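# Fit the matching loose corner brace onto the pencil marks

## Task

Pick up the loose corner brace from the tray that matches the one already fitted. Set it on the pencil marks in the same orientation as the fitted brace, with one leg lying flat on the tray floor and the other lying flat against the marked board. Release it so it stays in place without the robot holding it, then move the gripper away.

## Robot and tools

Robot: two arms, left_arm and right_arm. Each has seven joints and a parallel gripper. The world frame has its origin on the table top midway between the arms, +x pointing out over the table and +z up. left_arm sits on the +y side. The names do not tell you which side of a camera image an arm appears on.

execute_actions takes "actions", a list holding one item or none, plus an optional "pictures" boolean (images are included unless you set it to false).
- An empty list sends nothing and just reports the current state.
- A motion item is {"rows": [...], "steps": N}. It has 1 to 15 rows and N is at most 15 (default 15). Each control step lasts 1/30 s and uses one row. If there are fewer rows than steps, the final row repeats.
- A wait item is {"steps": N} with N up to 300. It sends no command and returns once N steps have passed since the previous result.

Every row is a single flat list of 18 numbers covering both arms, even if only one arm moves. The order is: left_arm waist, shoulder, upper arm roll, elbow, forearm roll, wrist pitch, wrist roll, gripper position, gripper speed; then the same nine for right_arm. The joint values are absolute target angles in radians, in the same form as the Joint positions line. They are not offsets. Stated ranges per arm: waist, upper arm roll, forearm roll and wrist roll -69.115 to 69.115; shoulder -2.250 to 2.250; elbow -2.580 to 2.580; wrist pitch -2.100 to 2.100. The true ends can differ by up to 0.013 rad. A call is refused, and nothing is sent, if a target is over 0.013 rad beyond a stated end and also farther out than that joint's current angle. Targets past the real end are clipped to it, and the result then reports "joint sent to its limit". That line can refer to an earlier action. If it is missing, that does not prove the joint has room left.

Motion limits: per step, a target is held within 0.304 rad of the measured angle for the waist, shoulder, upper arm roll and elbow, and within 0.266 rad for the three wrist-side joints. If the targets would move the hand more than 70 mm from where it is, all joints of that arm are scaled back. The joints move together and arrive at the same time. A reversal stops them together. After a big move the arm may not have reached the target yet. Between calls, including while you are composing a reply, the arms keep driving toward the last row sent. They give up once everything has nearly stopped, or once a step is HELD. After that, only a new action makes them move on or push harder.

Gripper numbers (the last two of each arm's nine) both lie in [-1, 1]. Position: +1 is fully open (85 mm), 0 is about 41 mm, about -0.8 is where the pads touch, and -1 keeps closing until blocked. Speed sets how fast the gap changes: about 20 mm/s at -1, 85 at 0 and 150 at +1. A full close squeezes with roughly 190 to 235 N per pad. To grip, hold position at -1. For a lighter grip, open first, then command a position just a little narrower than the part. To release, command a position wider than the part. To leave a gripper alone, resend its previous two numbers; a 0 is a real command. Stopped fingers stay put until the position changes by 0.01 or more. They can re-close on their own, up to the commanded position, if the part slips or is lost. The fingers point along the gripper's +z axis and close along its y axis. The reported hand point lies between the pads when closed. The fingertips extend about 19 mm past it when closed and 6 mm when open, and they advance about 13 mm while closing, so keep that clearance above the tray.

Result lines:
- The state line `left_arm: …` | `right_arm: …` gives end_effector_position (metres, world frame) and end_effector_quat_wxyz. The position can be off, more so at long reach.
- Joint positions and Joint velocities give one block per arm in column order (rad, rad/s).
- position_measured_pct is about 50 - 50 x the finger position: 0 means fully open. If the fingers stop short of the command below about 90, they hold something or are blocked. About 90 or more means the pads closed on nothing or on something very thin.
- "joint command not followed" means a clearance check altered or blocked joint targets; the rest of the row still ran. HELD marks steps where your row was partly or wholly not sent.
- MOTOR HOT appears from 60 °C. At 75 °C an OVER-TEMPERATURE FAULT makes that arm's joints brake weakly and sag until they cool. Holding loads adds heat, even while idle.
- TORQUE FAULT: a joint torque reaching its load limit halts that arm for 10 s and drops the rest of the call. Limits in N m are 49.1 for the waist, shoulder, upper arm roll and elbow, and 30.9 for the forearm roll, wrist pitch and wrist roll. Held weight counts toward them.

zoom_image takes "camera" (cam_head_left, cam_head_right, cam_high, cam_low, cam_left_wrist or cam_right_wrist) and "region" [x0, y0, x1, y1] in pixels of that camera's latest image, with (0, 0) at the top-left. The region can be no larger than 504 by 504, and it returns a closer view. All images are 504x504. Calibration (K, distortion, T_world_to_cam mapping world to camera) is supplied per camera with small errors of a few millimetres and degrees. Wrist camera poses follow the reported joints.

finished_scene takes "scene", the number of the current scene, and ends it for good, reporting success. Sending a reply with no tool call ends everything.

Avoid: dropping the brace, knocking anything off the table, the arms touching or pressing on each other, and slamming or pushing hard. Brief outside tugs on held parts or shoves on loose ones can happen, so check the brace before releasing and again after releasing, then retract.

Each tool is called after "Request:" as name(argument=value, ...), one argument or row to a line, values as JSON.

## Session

Request:
execute_actions(
  actions=[],
)

Scene clock: 0.00 s of 4600.00 s.
left_arm: end_effector_position=(+0.0451, +0.2224, +0.3971) position_measured_pct=0.0 end_effector_quat_wxyz=(+0.537, +0.761, +0.326, +0.164) | right_arm: end_effector_position=(+0.6997, -0.6826, +0.2907) position_measured_pct=0.0 end_effector_quat_wxyz=(-0.190, -0.372, +0.670, -0.613)
Joint positions: left_arm=[ 1.652 -0.96   0.493  2.5   -0.763  1.115  1.516] | right_arm=[-0.112  1.083  0.312  0.992  1.311  1.075  1.945]
Joint velocities: left_arm=[-0.  0. -0.  0. -0. -0.  0.] | right_arm=[-0.001 -0.001  0.    -0.001 -0.    -0.    -0.   ]
camera_calibration (this result's frames):
cam_left_wrist: T_world_to_cam=[[0.29354, -0.214824, 0.931496, -0.335372], [-0.756268, -0.648204, 0.0888302, 0.194897], [0.584717, -0.730536, -0.352738, 0.424158], [0, 0, 0, 1]] pos_world=[-0.00217298, 0.364149, 0.444702]
cam_right_wrist: T_world_to_cam=[[-0.731124, 0.00262077, -0.68224, 0.703816], [0.66008, 0.25554, -0.706395, -0.0201052], [0.172488, -0.966795, -0.188561, -0.581587], [0, 0, 0, 1]] pos_world=[0.628165, -0.558982, 0.356305]

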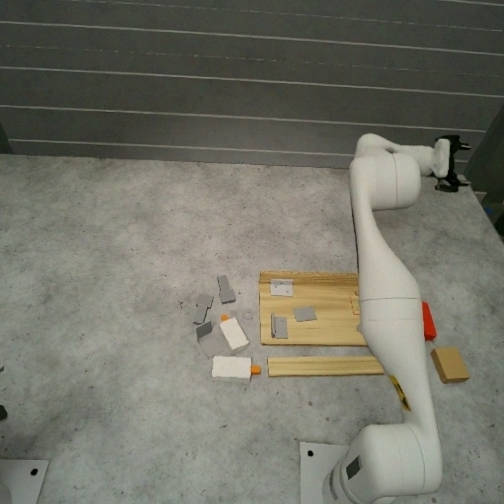

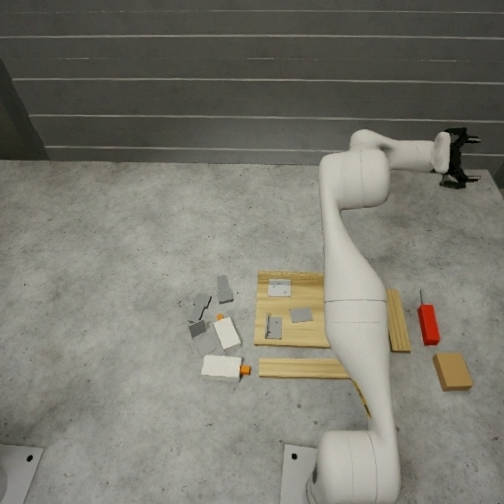

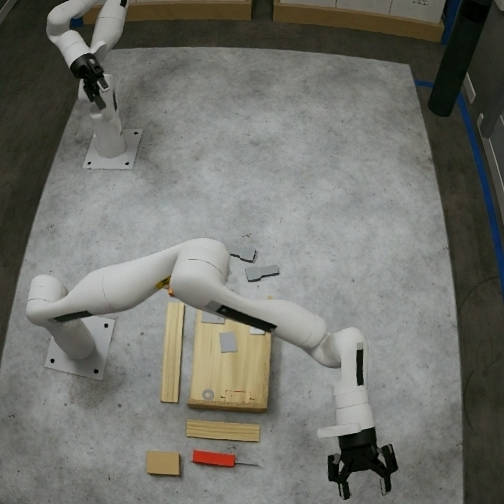

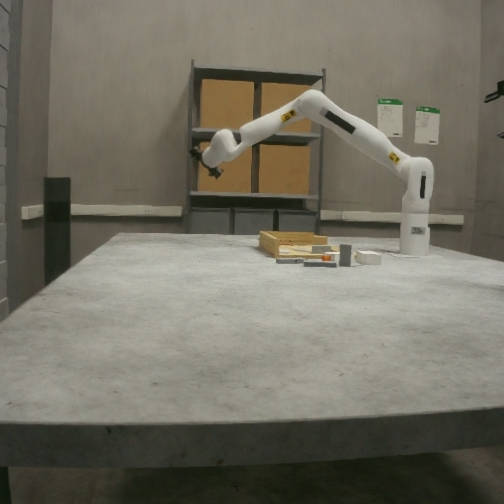

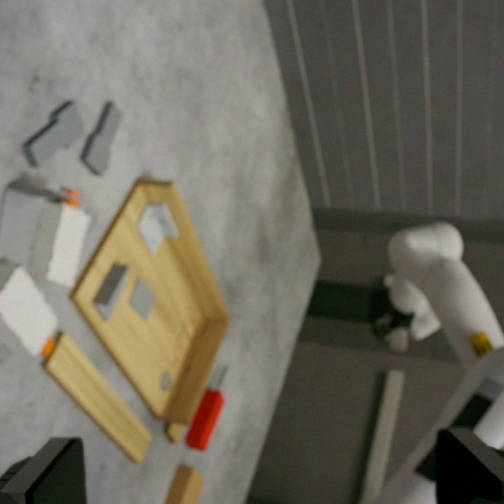

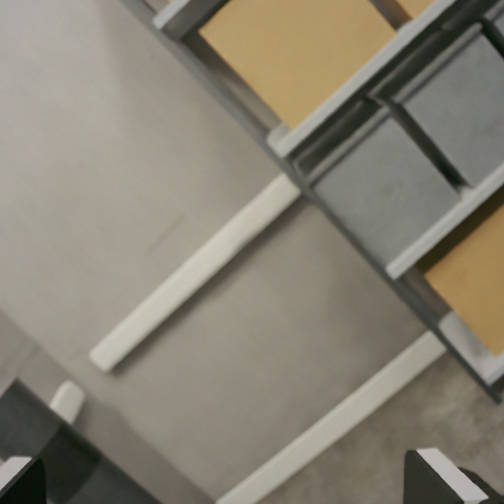

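Request:
zoom_image(
  camera="cam_head_left",
  region=[180, 260, 380, 390],
)

Request:
zoom_image(
  camera="cam_high",
  region=[150, 290, 290, 430],
)

Request:
zoom_image(
  camera="cam_left_wrist",
  region=[0, 160, 250, 450],
)

Request:
zoom_image(
  camera="cam_low",
  region=[250, 220, 390, 275],
)

Request:
zoom_image(
  camera="cam_head_left",
  region=[255, 265, 325, 345],
)

Region (180, 260, 380, 390) of cam_head_left's 504x504 image, scaled by 2.520, with more detail than that image has; it fills the top 328 rows of this view, and the rest is white.

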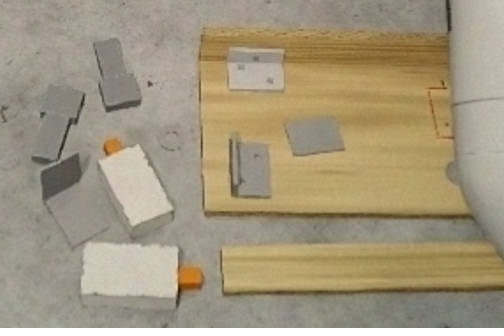

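Region (150, 290, 290, 430) of cam_high's 504x504 image, scaled by 3.600, with more detail than that image has.

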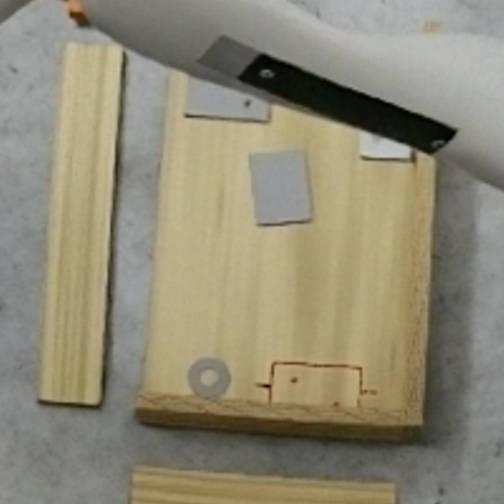

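Region (0, 160, 250, 450) of cam_left_wrist's 504x504 image, scaled by 1.738; it fills the left 434 columns of this view, and the rest is white.

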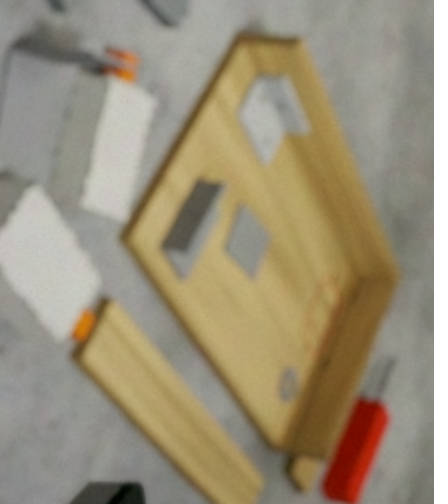

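Region (250, 220, 390, 275) of cam_low's 504x504 image, scaled by 3.600, with more detail than that image has; it fills the top 198 rows of this view, and the rest is white.

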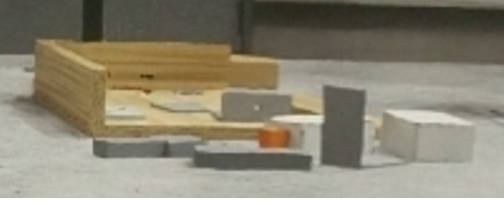

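Region (255, 265, 325, 345) of cam_head_left's 504x504 image, scaled by 6.300, with more detail than that image has; it fills the left 441 columns of this view, and the rest is white.

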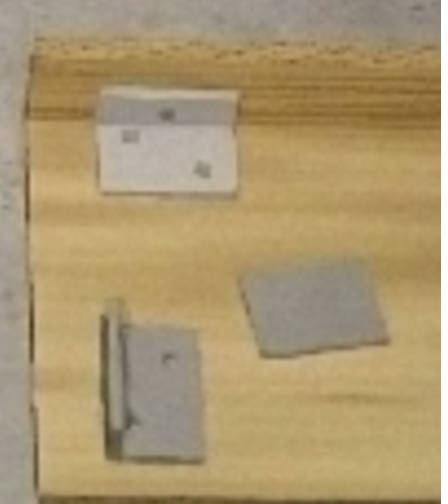

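Request:
execute_actions(
  actions=[
    {"rows": [[1.652, -0.96, 0.493, 2.5, -0.763, 1.115, 1.516, 1, 0, -0.4842, 0.4319, 0.0, 1.9868, 0.0, 0.7229, 2.7404, 0.72, 0]], "steps": 15},
  ],
  pictures=false,
)

Request:
execute_actions(
  actions=[
    {"steps": 60},
  ],
)

Scene clock: 106.83 s of 4600.00 s.
left_arm: end_effector_position=(+0.0453, +0.2226, +0.3972) position_measured_pct=0.0 end_effector_quat_wxyz=(+0.537, +0.760, +0.326, +0.165) | right_arm: end_effector_position=(+0.7388, -0.4904, +0.2548) position_measured_pct=14.3 end_effector_quat_wxyz=(-0.069, -0.528, +0.674, -0.512)
Joint positions: left_arm=[ 1.652 -0.96   0.493  2.5   -0.763  1.115  1.516] | right_arm=[-0.276  0.902  0.169  1.169  1.157  0.925  2.098]
Joint velocities: left_arm=[ 0.     0.001  0.001 -0.001  0.     0.    -0.   ] | right_arm=[-0.338 -0.452 -0.275  0.45  -0.394 -0.329  0.393]
Steps of this call (steps 1 to 90: nothing new was sent; then 103.33 s passed at rest; steps 91 to 105: all 15 steps of this action). Readings (joint positions | what the end effector reports):
91: left_arm=[1.652 -0.960 0.493 2.500 -0.763 1.115 1.516] | right_arm=[-0.113 1.082 0.311 0.993 1.310 1.074 1.945] | left_arm position_measured_pct=0.0 | right_arm position_measured_pct=0.0
92: left_arm=[1.652 -0.960 0.493 2.500 -0.763 1.115 1.516] | right_arm=[-0.117 1.076 0.309 0.999 1.306 1.071 1.949] | left_arm position_measured_pct=0.0 | right_arm position_measured_pct=0.4
94: left_arm=[1.652 -0.960 0.493 2.500 -0.763 1.115 1.516] | right_arm=[-0.140 1.049 0.288 1.024 1.286 1.051 1.970] | left_arm position_measured_pct=0.0 | right_arm position_measured_pct=4.4
98: left_arm=[1.652 -0.960 0.493 2.500 -0.763 1.115 1.516] | right_arm=[-0.192 0.998 0.238 1.074 1.241 1.005 2.015] | left_arm position_measured_pct=0.0 | right_arm position_measured_pct=13.1
105: the state above

Scene clock: 108.83 s of 4600.00 s.
left_arm: end_effector_position=(+0.0453, +0.2226, +0.3972) position_measured_pct=0.0 end_effector_quat_wxyz=(+0.537, +0.760, +0.326, +0.165) | right_arm: end_effector_position=(+0.3578, -0.1697, +0.1199) position_measured_pct=14.3 end_effector_quat_wxyz=(+0.000, +0.707, -0.707, -0.000)
Joint positions: left_arm=[ 1.652 -0.96   0.493  2.5   -0.763  1.115  1.516] | right_arm=[-0.484  0.432  0.     1.987  0.     0.723  2.74 ]
Joint velocities: left_arm=[ 0.     0.     0.    -0.     0.     0.001  0.   ] | right_arm=[-0.     0.     0.    -0.002  0.     0.    -0.   ]
Steps of this call (steps 1 to 60: the robot went on to your last target). Readings (joint positions | what the end effector reports):
1: left_arm=[1.652 -0.960 0.493 2.500 -0.763 1.115 1.516] | right_arm=[-0.287 0.887 0.160 1.184 1.144 0.914 2.112] | left_arm position_measured_pct=0.0 | right_arm position_measured_pct=14.3
2: left_arm=[1.652 -0.960 0.493 2.500 -0.763 1.115 1.516] | right_arm=[-0.298 0.871 0.151 1.200 1.130 0.904 2.125] | left_arm position_measured_pct=0.0 | right_arm position_measured_pct=14.3
4: left_arm=[1.652 -0.960 0.493 2.500 -0.763 1.115 1.516] | right_arm=[-0.319 0.838 0.133 1.233 1.101 0.883 2.154] | left_arm position_measured_pct=0.0 | right_arm position_measured_pct=14.3
8: left_arm=[1.652 -0.960 0.493 2.500 -0.763 1.115 1.516] | right_arm=[-0.359 0.764 0.101 1.306 1.037 0.845 2.219] | left_arm position_measured_pct=0.0 | right_arm position_measured_pct=14.3
60: the state above
camera_calibration (this result's frames):
cam_left_wrist: T_world_to_cam=[[0.293222, -0.214565, 0.931656, -0.335557], [-0.755979, -0.648578, 0.0885597, 0.195286], [0.58525, -0.73028, -0.352384, 0.42394], [0, 0, 0, 1]] pos_world=[-0.00208632, 0.364254, 0.444719]
cam_right_wrist: T_world_to_cam=[[-0.99948, 0.0095505, 0.0308048, 0.347663], [0.00920399, 0.999893, -0.0113708, 0.229728], [-0.0309101, -0.0110813, -0.999461, 0.273279], [0, 0, 0, 1]] pos_world=[0.353815, -0.229995, 0.265034]

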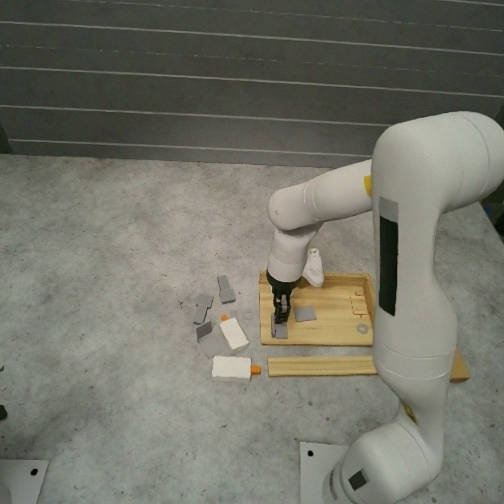

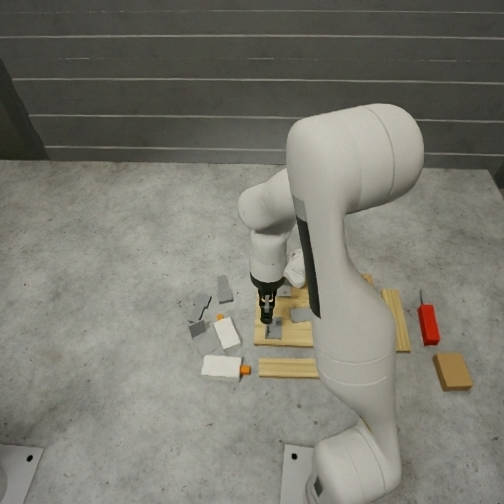

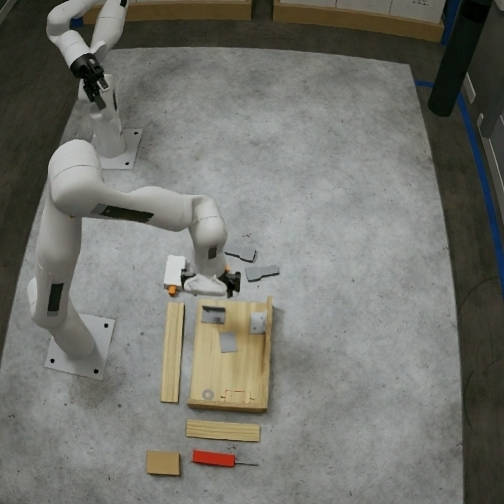

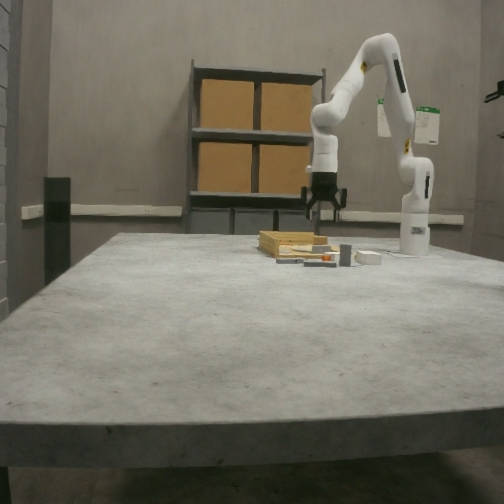

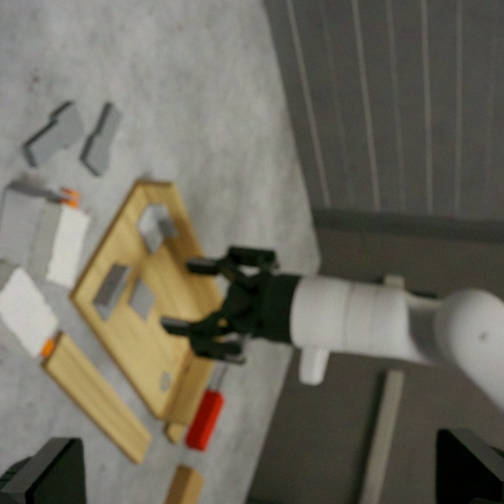

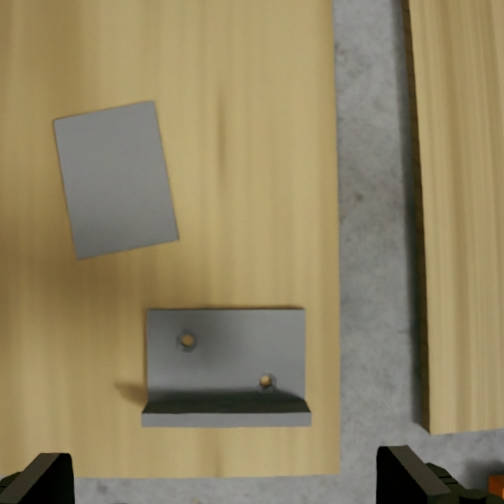

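Request:
zoom_image(
  camera="cam_right_wrist",
  region=[120, 290, 340, 450],
)

Request:
zoom_image(
  camera="cam_right_wrist",
  region=[0, 420, 504, 504],
)

Region (120, 290, 340, 450) of cam_right_wrist's 504x504 image, scaled by 2.291; it fills the top 367 rows of this view, and the rest is white.

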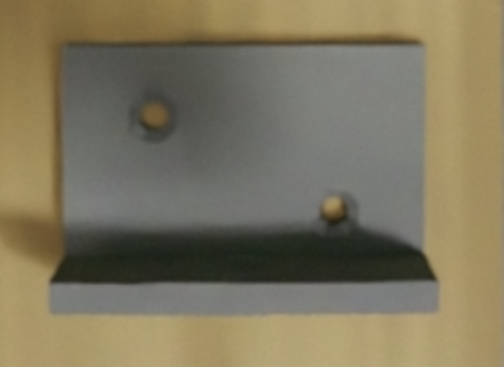

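Region (0, 420, 504, 504) of cam_right_wrist's 504x504 image, scaled by 1.000.

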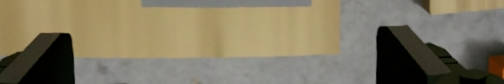

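Request:
zoom_image(
  camera="cam_right_wrist",
  region=[20, 430, 120, 504],
)

Request:
zoom_image(
  camera="cam_right_wrist",
  region=[350, 430, 450, 504],
)

Region (20, 430, 120, 504) of cam_right_wrist's 504x504 image, scaled by 5.040; it fills the top 373 rows of this view, and the rest is white.

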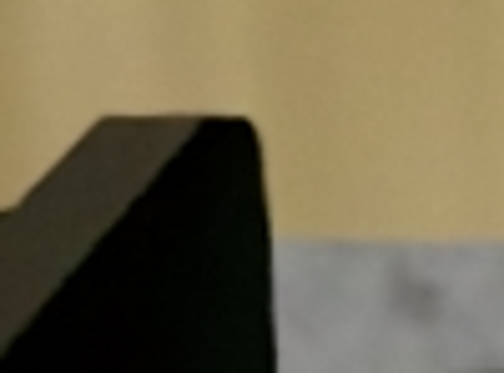

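Region (350, 430, 450, 504) of cam_right_wrist's 504x504 image, scaled by 5.040; it fills the top 373 rows of this view, and the rest is white.

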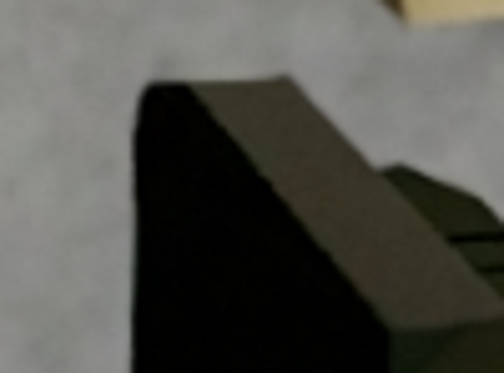

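Request:
execute_actions(
  actions=[
    {"rows": [[1.652, -0.96, 0.493, 2.5, -0.763, 1.115, 1.516, 1, 0, -0.4659, 0.5905, 0.0, 2.0662, 0.0, 0.4849, 2.7457, 0.72, 0]], "steps": 15},
  ],
  pictures=false,
)

Request:
execute_actions(
  actions=[
    {"steps": 10},
  ],
)

Request:
zoom_image(
  camera="cam_right_wrist",
  region=[40, 330, 440, 504],
)

Request:
zoom_image(
  camera="cam_low",
  region=[280, 205, 370, 270],
)

Scene clock: 213.73 s of 4600.00 s.
left_arm: end_effector_position=(+0.0453, +0.2226, +0.3972) position_measured_pct=0.0 end_effector_quat_wxyz=(+0.537, +0.760, +0.326, +0.165) | right_arm: end_effector_position=(+0.3576, -0.1772, +0.0460) position_measured_pct=14.3 end_effector_quat_wxyz=(-0.001, +0.703, -0.711, +0.001)
Joint positions: left_arm=[ 1.652 -0.96   0.493  2.5   -0.763  1.115  1.516] | right_arm=[-0.466  0.588  0.     2.066  0.     0.485  2.746]
Joint velocities: left_arm=[-0.001  0.     0.     0.     0.     0.     0.   ] | right_arm=[ 0.004  0.025  0.001  0.003  0.    -0.006  0.001]
Steps of this call (steps 1 to 15: the robot went on to your last target; steps 16 to 90: nothing new was sent; then 101.40 s passed at rest; steps 91 to 105: all 15 steps of this action). Readings (joint positions | what the end effector reports):
91: left_arm=[1.652 -0.960 0.493 2.500 -0.763 1.115 1.516] | right_arm=[-0.484 0.433 -0.000 1.987 -0.000 0.722 2.740] | left_arm position_measured_pct=0.0 | right_arm position_measured_pct=14.3
92: left_arm=[1.652 -0.960 0.493 2.500 -0.763 1.115 1.516] | right_arm=[-0.483 0.439 -0.000 1.989 -0.000 0.716 2.741] | left_arm position_measured_pct=0.0 | right_arm position_measured_pct=14.3
94: left_arm=[1.652 -0.960 0.493 2.500 -0.763 1.115 1.516] | right_arm=[-0.480 0.467 -0.000 2.001 -0.000 0.678 2.741] | left_arm position_measured_pct=0.0 | right_arm position_measured_pct=14.3
98: left_arm=[1.652 -0.960 0.493 2.500 -0.763 1.115 1.516] | right_arm=[-0.470 0.555 0.000 2.048 0.000 0.541 2.744] | left_arm position_measured_pct=0.0 | right_arm position_measured_pct=14.3
105: the state above

Scene clock: 214.07 s of 4600.00 s.
left_arm: end_effector_position=(+0.0453, +0.2226, +0.3972) position_measured_pct=0.0 end_effector_quat_wxyz=(+0.537, +0.760, +0.326, +0.165) | right_arm: end_effector_position=(+0.3570, -0.1776, +0.0449) position_measured_pct=14.3 end_effector_quat_wxyz=(-0.000, +0.703, -0.711, +0.000)
Joint positions: left_arm=[ 1.652 -0.96   0.493  2.5   -0.763  1.115  1.516] | right_arm=[-0.466  0.59   0.     2.066  0.     0.485  2.746]
Joint velocities: left_arm=[ 0. -0.  0. -0. -0. -0. -0.] | right_arm=[-0.    -0.     0.001 -0.001 -0.     0.     0.   ]
Steps of this call (steps 1 to 10: the robot went on to your last target). Readings (joint positions | what the end effector reports):
1: left_arm=[1.652 -0.960 0.493 2.500 -0.763 1.115 1.516] | right_arm=[-0.466 0.588 0.000 2.066 0.000 0.485 2.746] | left_arm position_measured_pct=0.0 | right_arm position_measured_pct=14.3
2: left_arm=[1.652 -0.960 0.493 2.500 -0.763 1.115 1.516] | right_arm=[-0.466 0.589 0.000 2.066 0.000 0.485 2.746] | left_arm position_measured_pct=0.0 | right_arm position_measured_pct=14.3
4: left_arm=[1.652 -0.960 0.493 2.500 -0.763 1.115 1.516] | right_arm=[-0.466 0.590 0.000 2.066 0.000 0.485 2.746] | left_arm position_measured_pct=0.0 | right_arm position_measured_pct=14.3
8: left_arm=[1.652 -0.960 0.493 2.500 -0.763 1.115 1.516] | right_arm=[-0.466 0.590 0.000 2.066 0.000 0.485 2.746] | left_arm position_measured_pct=0.0 | right_arm position_measured_pct=14.3
10: the state above
camera_calibration (this result's frames):
cam_left_wrist: T_world_to_cam=[[0.293222, -0.214565, 0.931656, -0.335557], [-0.755979, -0.648578, 0.0885596, 0.195286], [0.58525, -0.73028, -0.352384, 0.42394], [0, 0, 0, 1]] pos_world=[-0.00208634, 0.364254, 0.444719]
cam_right_wrist: T_world_to_cam=[[-0.999275, 0.022542, 0.0306854, 0.351522], [0.022204, 0.999689, -0.0113126, 0.23209], [-0.0309309, -0.0106231, -0.999465, 0.198353], [0, 0, 0, 1]] pos_world=[0.352249, -0.237835, 0.190086]

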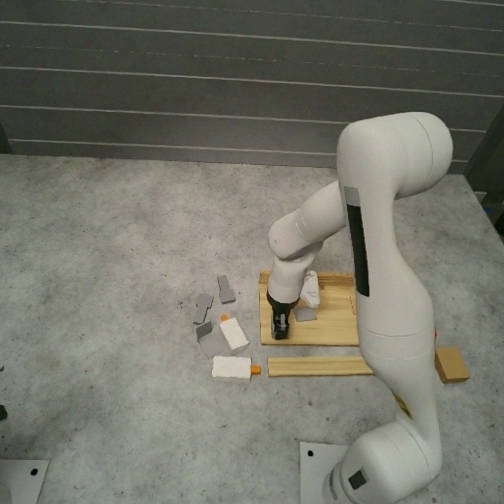

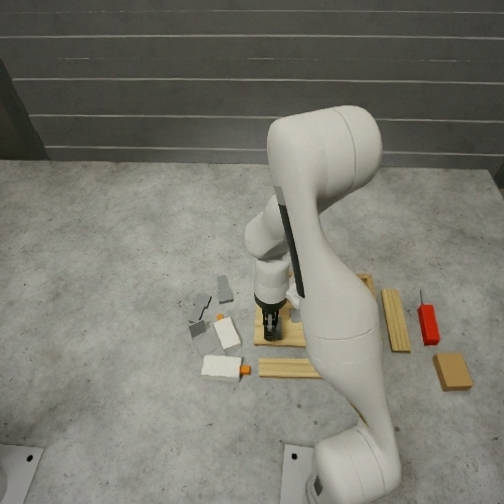

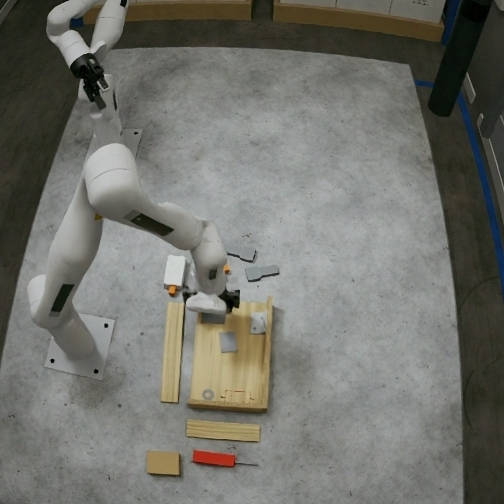

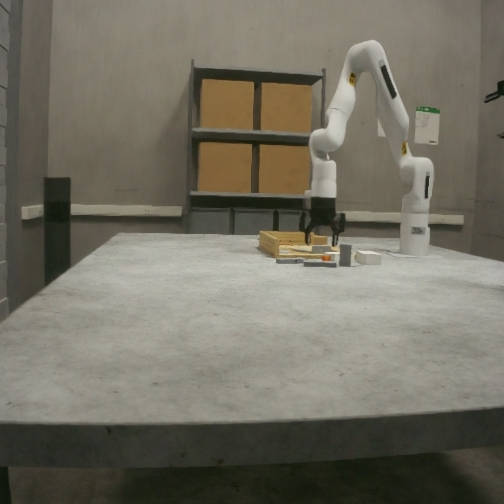

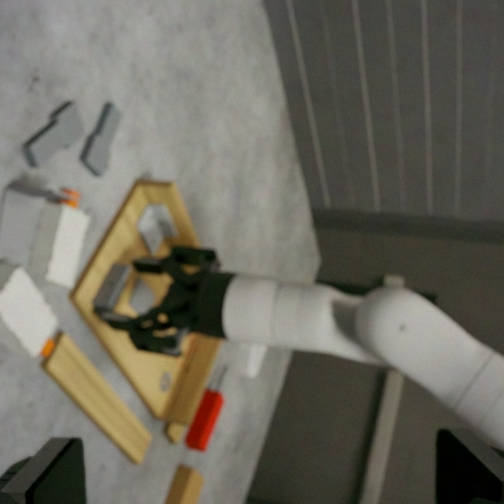

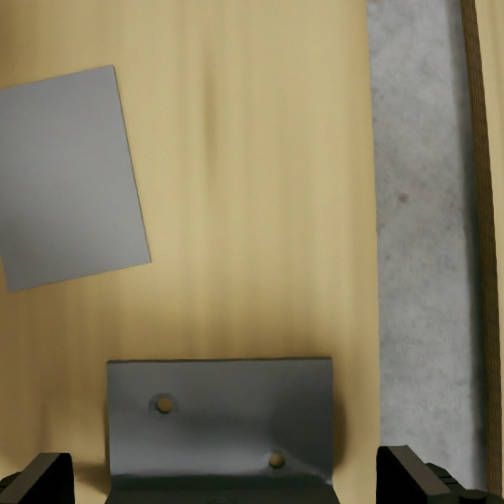

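Region (40, 330, 440, 504) of cam_right_wrist's 504x504 image, scaled by 1.260; it fills the top 219 rows of this view, and the rest is white.

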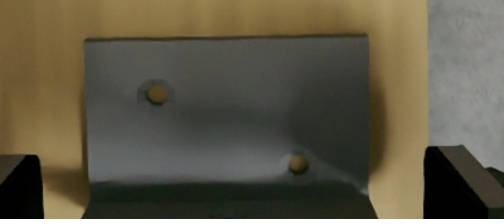

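Region (280, 205, 370, 270) of cam_low's 504x504 image, scaled by 5.600, with more detail than that image has.

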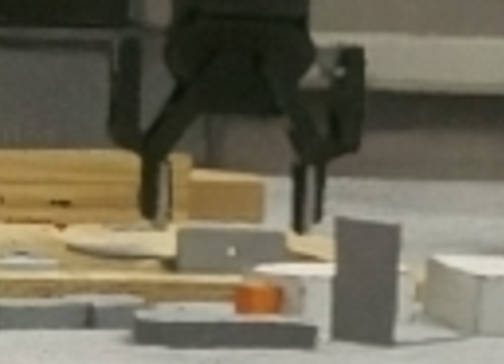

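Request:
execute_actions(
  actions=[
    {"rows": [[1.652, -0.96, 0.493, 2.5, -0.763, 1.115, 1.516, 1, 0, -0.462, 0.6275, 0.0, 2.0726, 0.0, 0.4415, 2.7496, 0.72, 0]], "steps": 15},
  ],
)

Request:
zoom_image(
  camera="cam_low",
  region=[295, 220, 355, 265],
)

Request:
zoom_image(
  camera="cam_left_wrist",
  region=[60, 230, 220, 370],
)

Scene clock: 255.10 s of 4600.00 s.
left_arm: end_effector_position=(+0.0453, +0.2226, +0.3972) position_measured_pct=0.0 end_effector_quat_wxyz=(+0.537, +0.760, +0.326, +0.165) | right_arm: end_effector_position=(+0.3580, -0.1787, +0.0300) position_measured_pct=14.3 end_effector_quat_wxyz=(-0.000, +0.703, -0.711, +0.000)
Joint positions: left_arm=[ 1.652 -0.96   0.493  2.5   -0.763  1.115  1.516] | right_arm=[-0.462  0.627  0.     2.073  0.     0.442  2.75 ]
Joint velocities: left_arm=[-0.002  0.     0.    -0.001  0.    -0.     0.   ] | right_arm=[-0.     0.004 -0.     0.001 -0.    -0.001 -0.   ]
Steps of this call (steps 1 to 15: the robot went on to your last target; steps 16 to 90: nothing new was sent; then 37.53 s passed at rest; steps 91 to 105: all 15 steps of this action). Readings (joint positions | what the end effector reports):
91: left_arm=[1.652 -0.960 0.493 2.500 -0.763 1.115 1.516] | right_arm=[-0.466 0.591 -0.000 2.066 -0.000 0.484 2.746] | left_arm position_measured_pct=0.0 | right_arm position_measured_pct=14.3
92: left_arm=[1.652 -0.960 0.493 2.500 -0.763 1.115 1.516] | right_arm=[-0.465 0.597 -0.000 2.067 -0.000 0.479 2.746] | left_arm position_measured_pct=0.0 | right_arm position_measured_pct=14.3
94: left_arm=[1.652 -0.960 0.493 2.500 -0.763 1.115 1.516] | right_arm=[-0.463 0.615 -0.000 2.070 0.000 0.459 2.748] | left_arm position_measured_pct=0.0 | right_arm position_measured_pct=14.3
98: left_arm=[1.652 -0.960 0.493 2.500 -0.763 1.115 1.516] | right_arm=[-0.462 0.625 0.000 2.072 0.000 0.443 2.749] | left_arm position_measured_pct=0.0 | right_arm position_measured_pct=14.3
105: the state above
camera_calibration (this result's frames):
cam_left_wrist: T_world_to_cam=[[0.293222, -0.214565, 0.931656, -0.335557], [-0.755979, -0.648578, 0.0885594, 0.195286], [0.58525, -0.73028, -0.352384, 0.42394], [0, 0, 0, 1]] pos_world=[-0.00208632, 0.364254, 0.444719]
cam_right_wrist: T_world_to_cam=[[-0.99928, 0.0225232, 0.0305364, 0.353032], [0.0221886, 0.99969, -0.0112504, 0.233084], [-0.0307803, -0.0105647, -0.99947, 0.183421], [0, 0, 0, 1]] pos_world=[0.353252, -0.239025, 0.175166]

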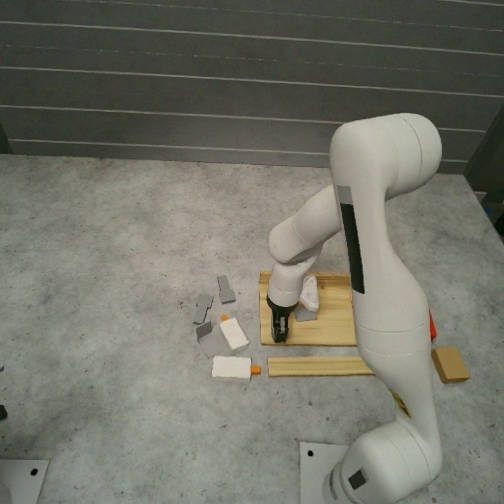

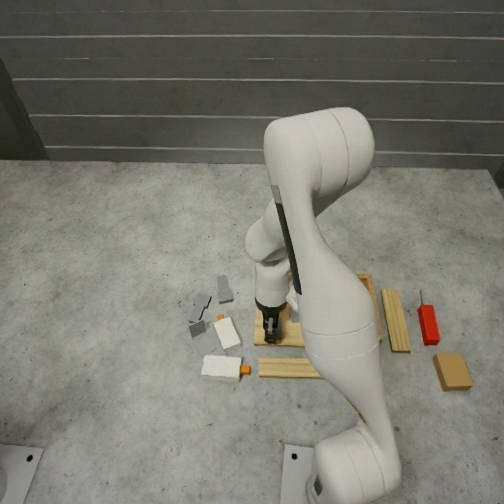

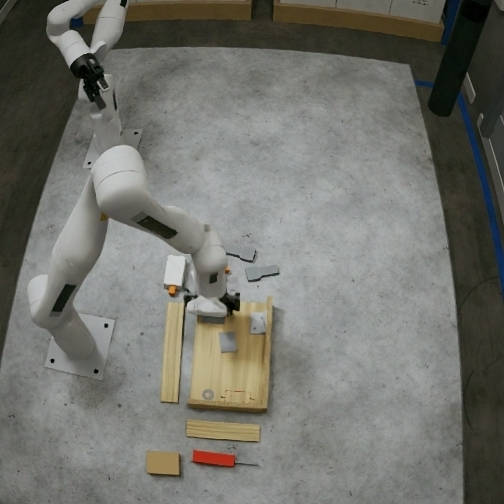

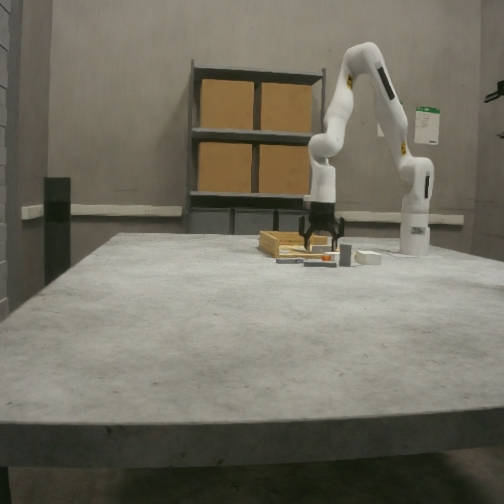

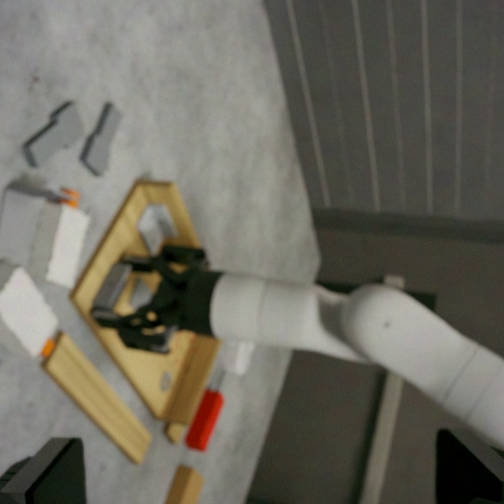

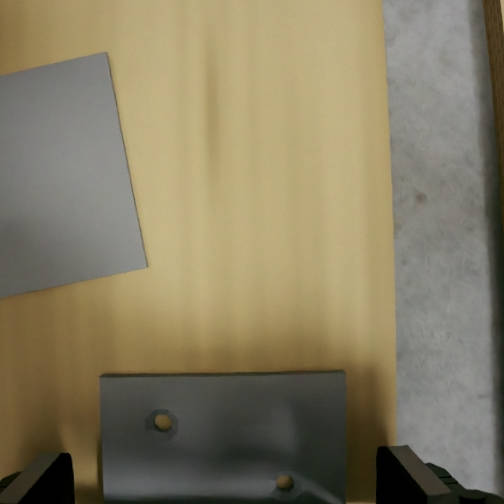

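Region (295, 220, 355, 265) of cam_low's 504x504 image, scaled by 8.400, with more detail than that image has; it fills the top 378 rows of this view, and the rest is white.

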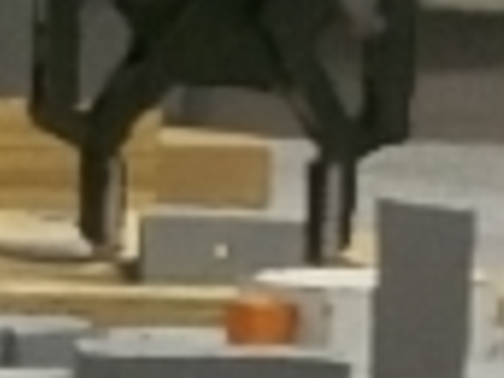

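Region (60, 230, 220, 370) of cam_left_wrist's 504x504 image, scaled by 3.150; it fills the top 441 rows of this view, and the rest is white.

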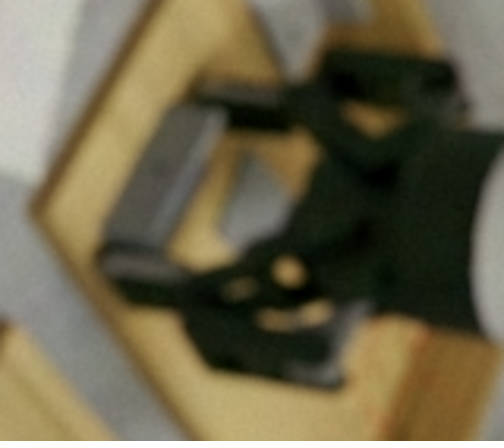

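Request:
execute_actions(
  actions=[
    {"rows": [[1.652, -0.96, 0.493, 2.5, -0.763, 1.115, 1.516, 1, 0, -0.462, 0.6344, 0.0, 2.074, 0.0, 0.4333, 2.7496, 0.72, 0]], "steps": 8},
  ],
  pictures=false,
)

Request:
execute_actions(
  actions=[
    {"rows": [[1.652, -0.96, 0.493, 2.5, -0.763, 1.115, 1.516, 1, 0, -0.462, 0.6344, 0.0, 2.074, 0.0, 0.4333, 2.7496, -1, -0.6]], "steps": 15},
  ],
  pictures=false,
)

Request:
execute_actions(
  actions=[
    {"steps": 8},
  ],
)

Request:
zoom_image(
  camera="cam_low",
  region=[295, 220, 355, 265],
)

Scene clock: 287.87 s of 4600.00 s.
left_arm: end_effector_position=(+0.0453, +0.2226, +0.3972) position_measured_pct=0.0 end_effector_quat_wxyz=(+0.537, +0.760, +0.326, +0.165) | right_arm: end_effector_position=(+0.3580, -0.1788, +0.0273) position_measured_pct=14.3 end_effector_quat_wxyz=(-0.000, +0.703, -0.711, +0.000)
Joint positions: left_arm=[ 1.652 -0.96   0.493  2.5   -0.763  1.115  1.516] | right_arm=[-0.462  0.634 -0.     2.074 -0.     0.434  2.75 ]
Joint velocities: left_arm=[-0.001 -0.     0.     0.    -0.    -0.    -0.   ] | right_arm=[-0.     0.005 -0.    -0.     0.001 -0.005  0.   ]
Steps of this call (steps 1 to 15: the robot went on to your last target; steps 16 to 90: nothing new was sent; then 29.50 s passed at rest; steps 91 to 98: all 8 steps of this action). Readings (joint positions | what the end effector reports):
91: left_arm=[1.652 -0.960 0.493 2.500 -0.763 1.115 1.516] | right_arm=[-0.462 0.628 0.000 2.073 -0.000 0.441 2.750] | left_arm position_measured_pct=0.0 | right_arm position_measured_pct=14.3
92: left_arm=[1.652 -0.960 0.493 2.500 -0.763 1.115 1.516] | right_arm=[-0.462 0.630 0.000 2.073 0.000 0.439 2.750] | left_arm position_measured_pct=0.0 | right_arm position_measured_pct=14.3
94: left_arm=[1.652 -0.960 0.493 2.500 -0.763 1.115 1.516] | right_arm=[-0.462 0.633 -0.000 2.074 -0.000 0.435 2.750] | left_arm position_measured_pct=0.0 | right_arm position_measured_pct=14.3
98: the state above

Scene clock: 288.37 s of 4600.00 s.
left_arm: end_effector_position=(+0.0453, +0.2226, +0.3972) position_measured_pct=0.0 end_effector_quat_wxyz=(+0.537, +0.760, +0.326, +0.165) | right_arm: end_effector_position=(+0.3580, -0.1788, +0.0277) position_measured_pct=31.7 end_effector_quat_wxyz=(-0.000, +0.703, -0.711, +0.000)
Joint positions: left_arm=[ 1.652 -0.96   0.493  2.5   -0.763  1.115  1.516] | right_arm=[-0.462  0.633  0.     2.074 -0.     0.434  2.75 ]
Joint velocities: left_arm=[ 0.002  0.    -0.    -0.    -0.    -0.001  0.   ] | right_arm=[ 0.001 -0.011 -0.001  0.004 -0.001  0.006  0.   ]
Steps of this call (steps 1 to 15: all 15 steps of this action). Readings (joint positions | what the end effector reports):
1: left_arm=[1.652 -0.960 0.493 2.500 -0.763 1.115 1.516] | right_arm=[-0.462 0.634 -0.000 2.074 0.000 0.434 2.750] | left_arm position_measured_pct=0.0 | right_arm position_measured_pct=14.3
2: left_arm=[1.652 -0.960 0.493 2.500 -0.763 1.115 1.516] | right_arm=[-0.462 0.634 -0.000 2.074 0.000 0.433 2.750] | left_arm position_measured_pct=0.0 | right_arm position_measured_pct=14.3
4: left_arm=[1.652 -0.960 0.493 2.500 -0.763 1.115 1.516] | right_arm=[-0.462 0.634 0.000 2.074 -0.000 0.433 2.750] | left_arm position_measured_pct=0.0 | right_arm position_measured_pct=16.7
8: left_arm=[1.652 -0.960 0.493 2.500 -0.763 1.115 1.516] | right_arm=[-0.462 0.634 -0.000 2.074 0.000 0.433 2.750] | left_arm position_measured_pct=0.0 | right_arm position_measured_pct=22.6
15: the state above

Scene clock: 288.63 s of 4600.00 s.
left_arm: end_effector_position=(+0.0453, +0.2226, +0.3972) position_measured_pct=0.0 end_effector_quat_wxyz=(+0.537, +0.760, +0.326, +0.165) | right_arm: end_effector_position=(+0.3579, -0.1788, +0.0282) position_measured_pct=34.5 end_effector_quat_wxyz=(-0.000, +0.703, -0.711, +0.000)
Joint positions: left_arm=[ 1.652 -0.96   0.493  2.5   -0.763  1.115  1.516] | right_arm=[-0.462  0.631 -0.     2.074 -0.     0.435  2.75 ]
Joint velocities: left_arm=[-0.001 -0.     0.     0.001 -0.     0.001  0.   ] | right_arm=[-0.001 -0.    -0.    -0.001 -0.    -0.     0.001]
Steps of this call (steps 1 to 8: the robot went on to your last target). Readings (joint positions | what the end effector reports):
1: left_arm=[1.652 -0.960 0.493 2.500 -0.763 1.115 1.516] | right_arm=[-0.462 0.632 -0.000 2.074 -0.000 0.435 2.750] | left_arm position_measured_pct=0.0 | right_arm position_measured_pct=32.5
2: left_arm=[1.652 -0.960 0.493 2.500 -0.763 1.115 1.516] | right_arm=[-0.462 0.632 -0.000 2.074 -0.000 0.435 2.750] | left_arm position_measured_pct=0.0 | right_arm position_measured_pct=32.9
4: left_arm=[1.652 -0.960 0.493 2.500 -0.763 1.115 1.516] | right_arm=[-0.462 0.631 -0.000 2.074 -0.000 0.435 2.750] | left_arm position_measured_pct=0.0 | right_arm position_measured_pct=34.1
8: the state above
camera_calibration (this result's frames):
cam_left_wrist: T_world_to_cam=[[0.293222, -0.214565, 0.931656, -0.335557], [-0.755979, -0.648578, 0.0885597, 0.195286], [0.58525, -0.73028, -0.352384, 0.42394], [0, 0, 0, 1]] pos_world=[-0.00208635, 0.364254, 0.444719]
cam_right_wrist: T_world_to_cam=[[-0.999294, 0.0226379, 0.0299851, 0.353031], [0.022318, 0.999691, -0.0109611, 0.233054], [-0.030224, -0.0102841, -0.99949, 0.181476], [0, 0, 0, 1]] pos_world=[0.353065, -0.239108, 0.173353]

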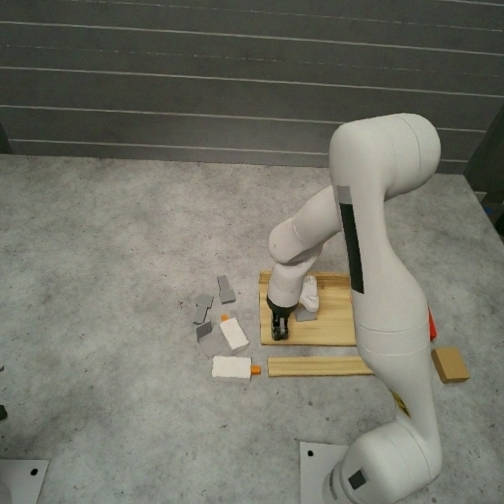

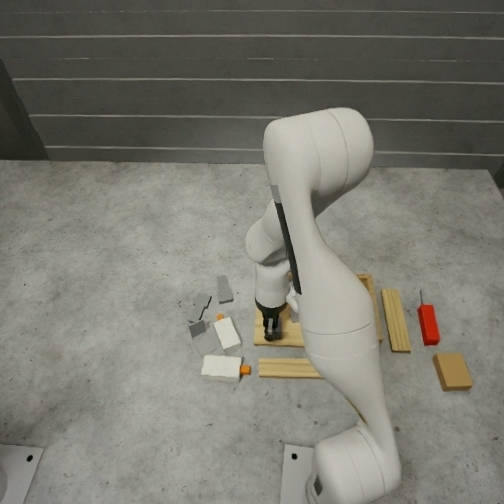

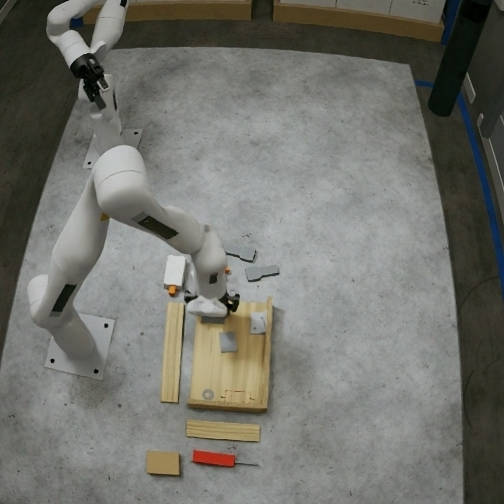

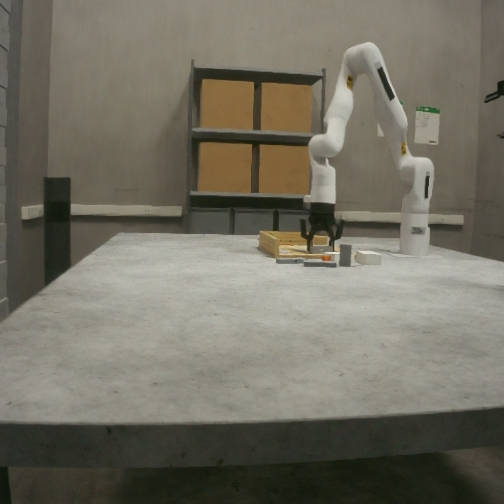

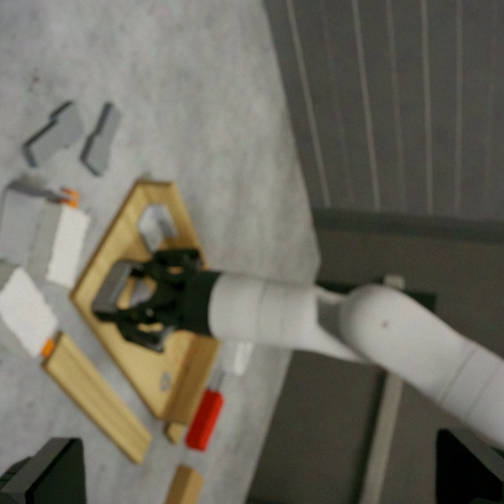

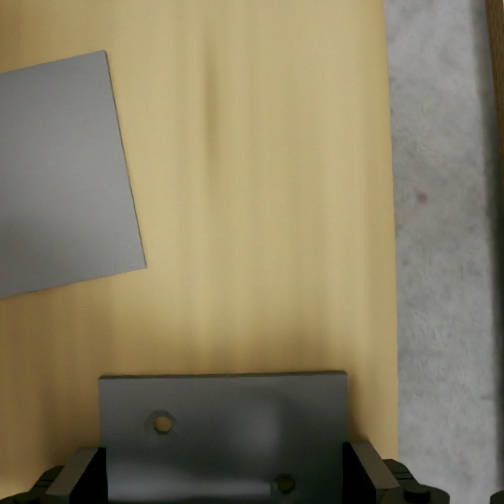

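Region (295, 220, 355, 265) of cam_low's 504x504 image, scaled by 8.400, with more detail than that image has; it fills the top 378 rows of this view, and the rest is white.

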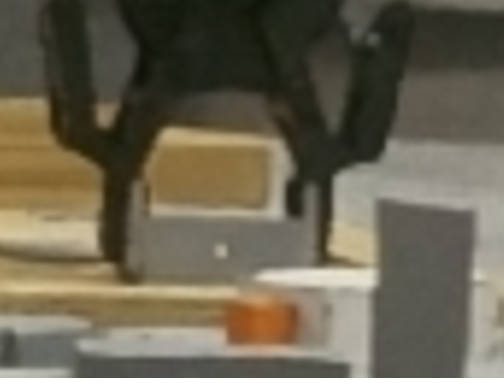

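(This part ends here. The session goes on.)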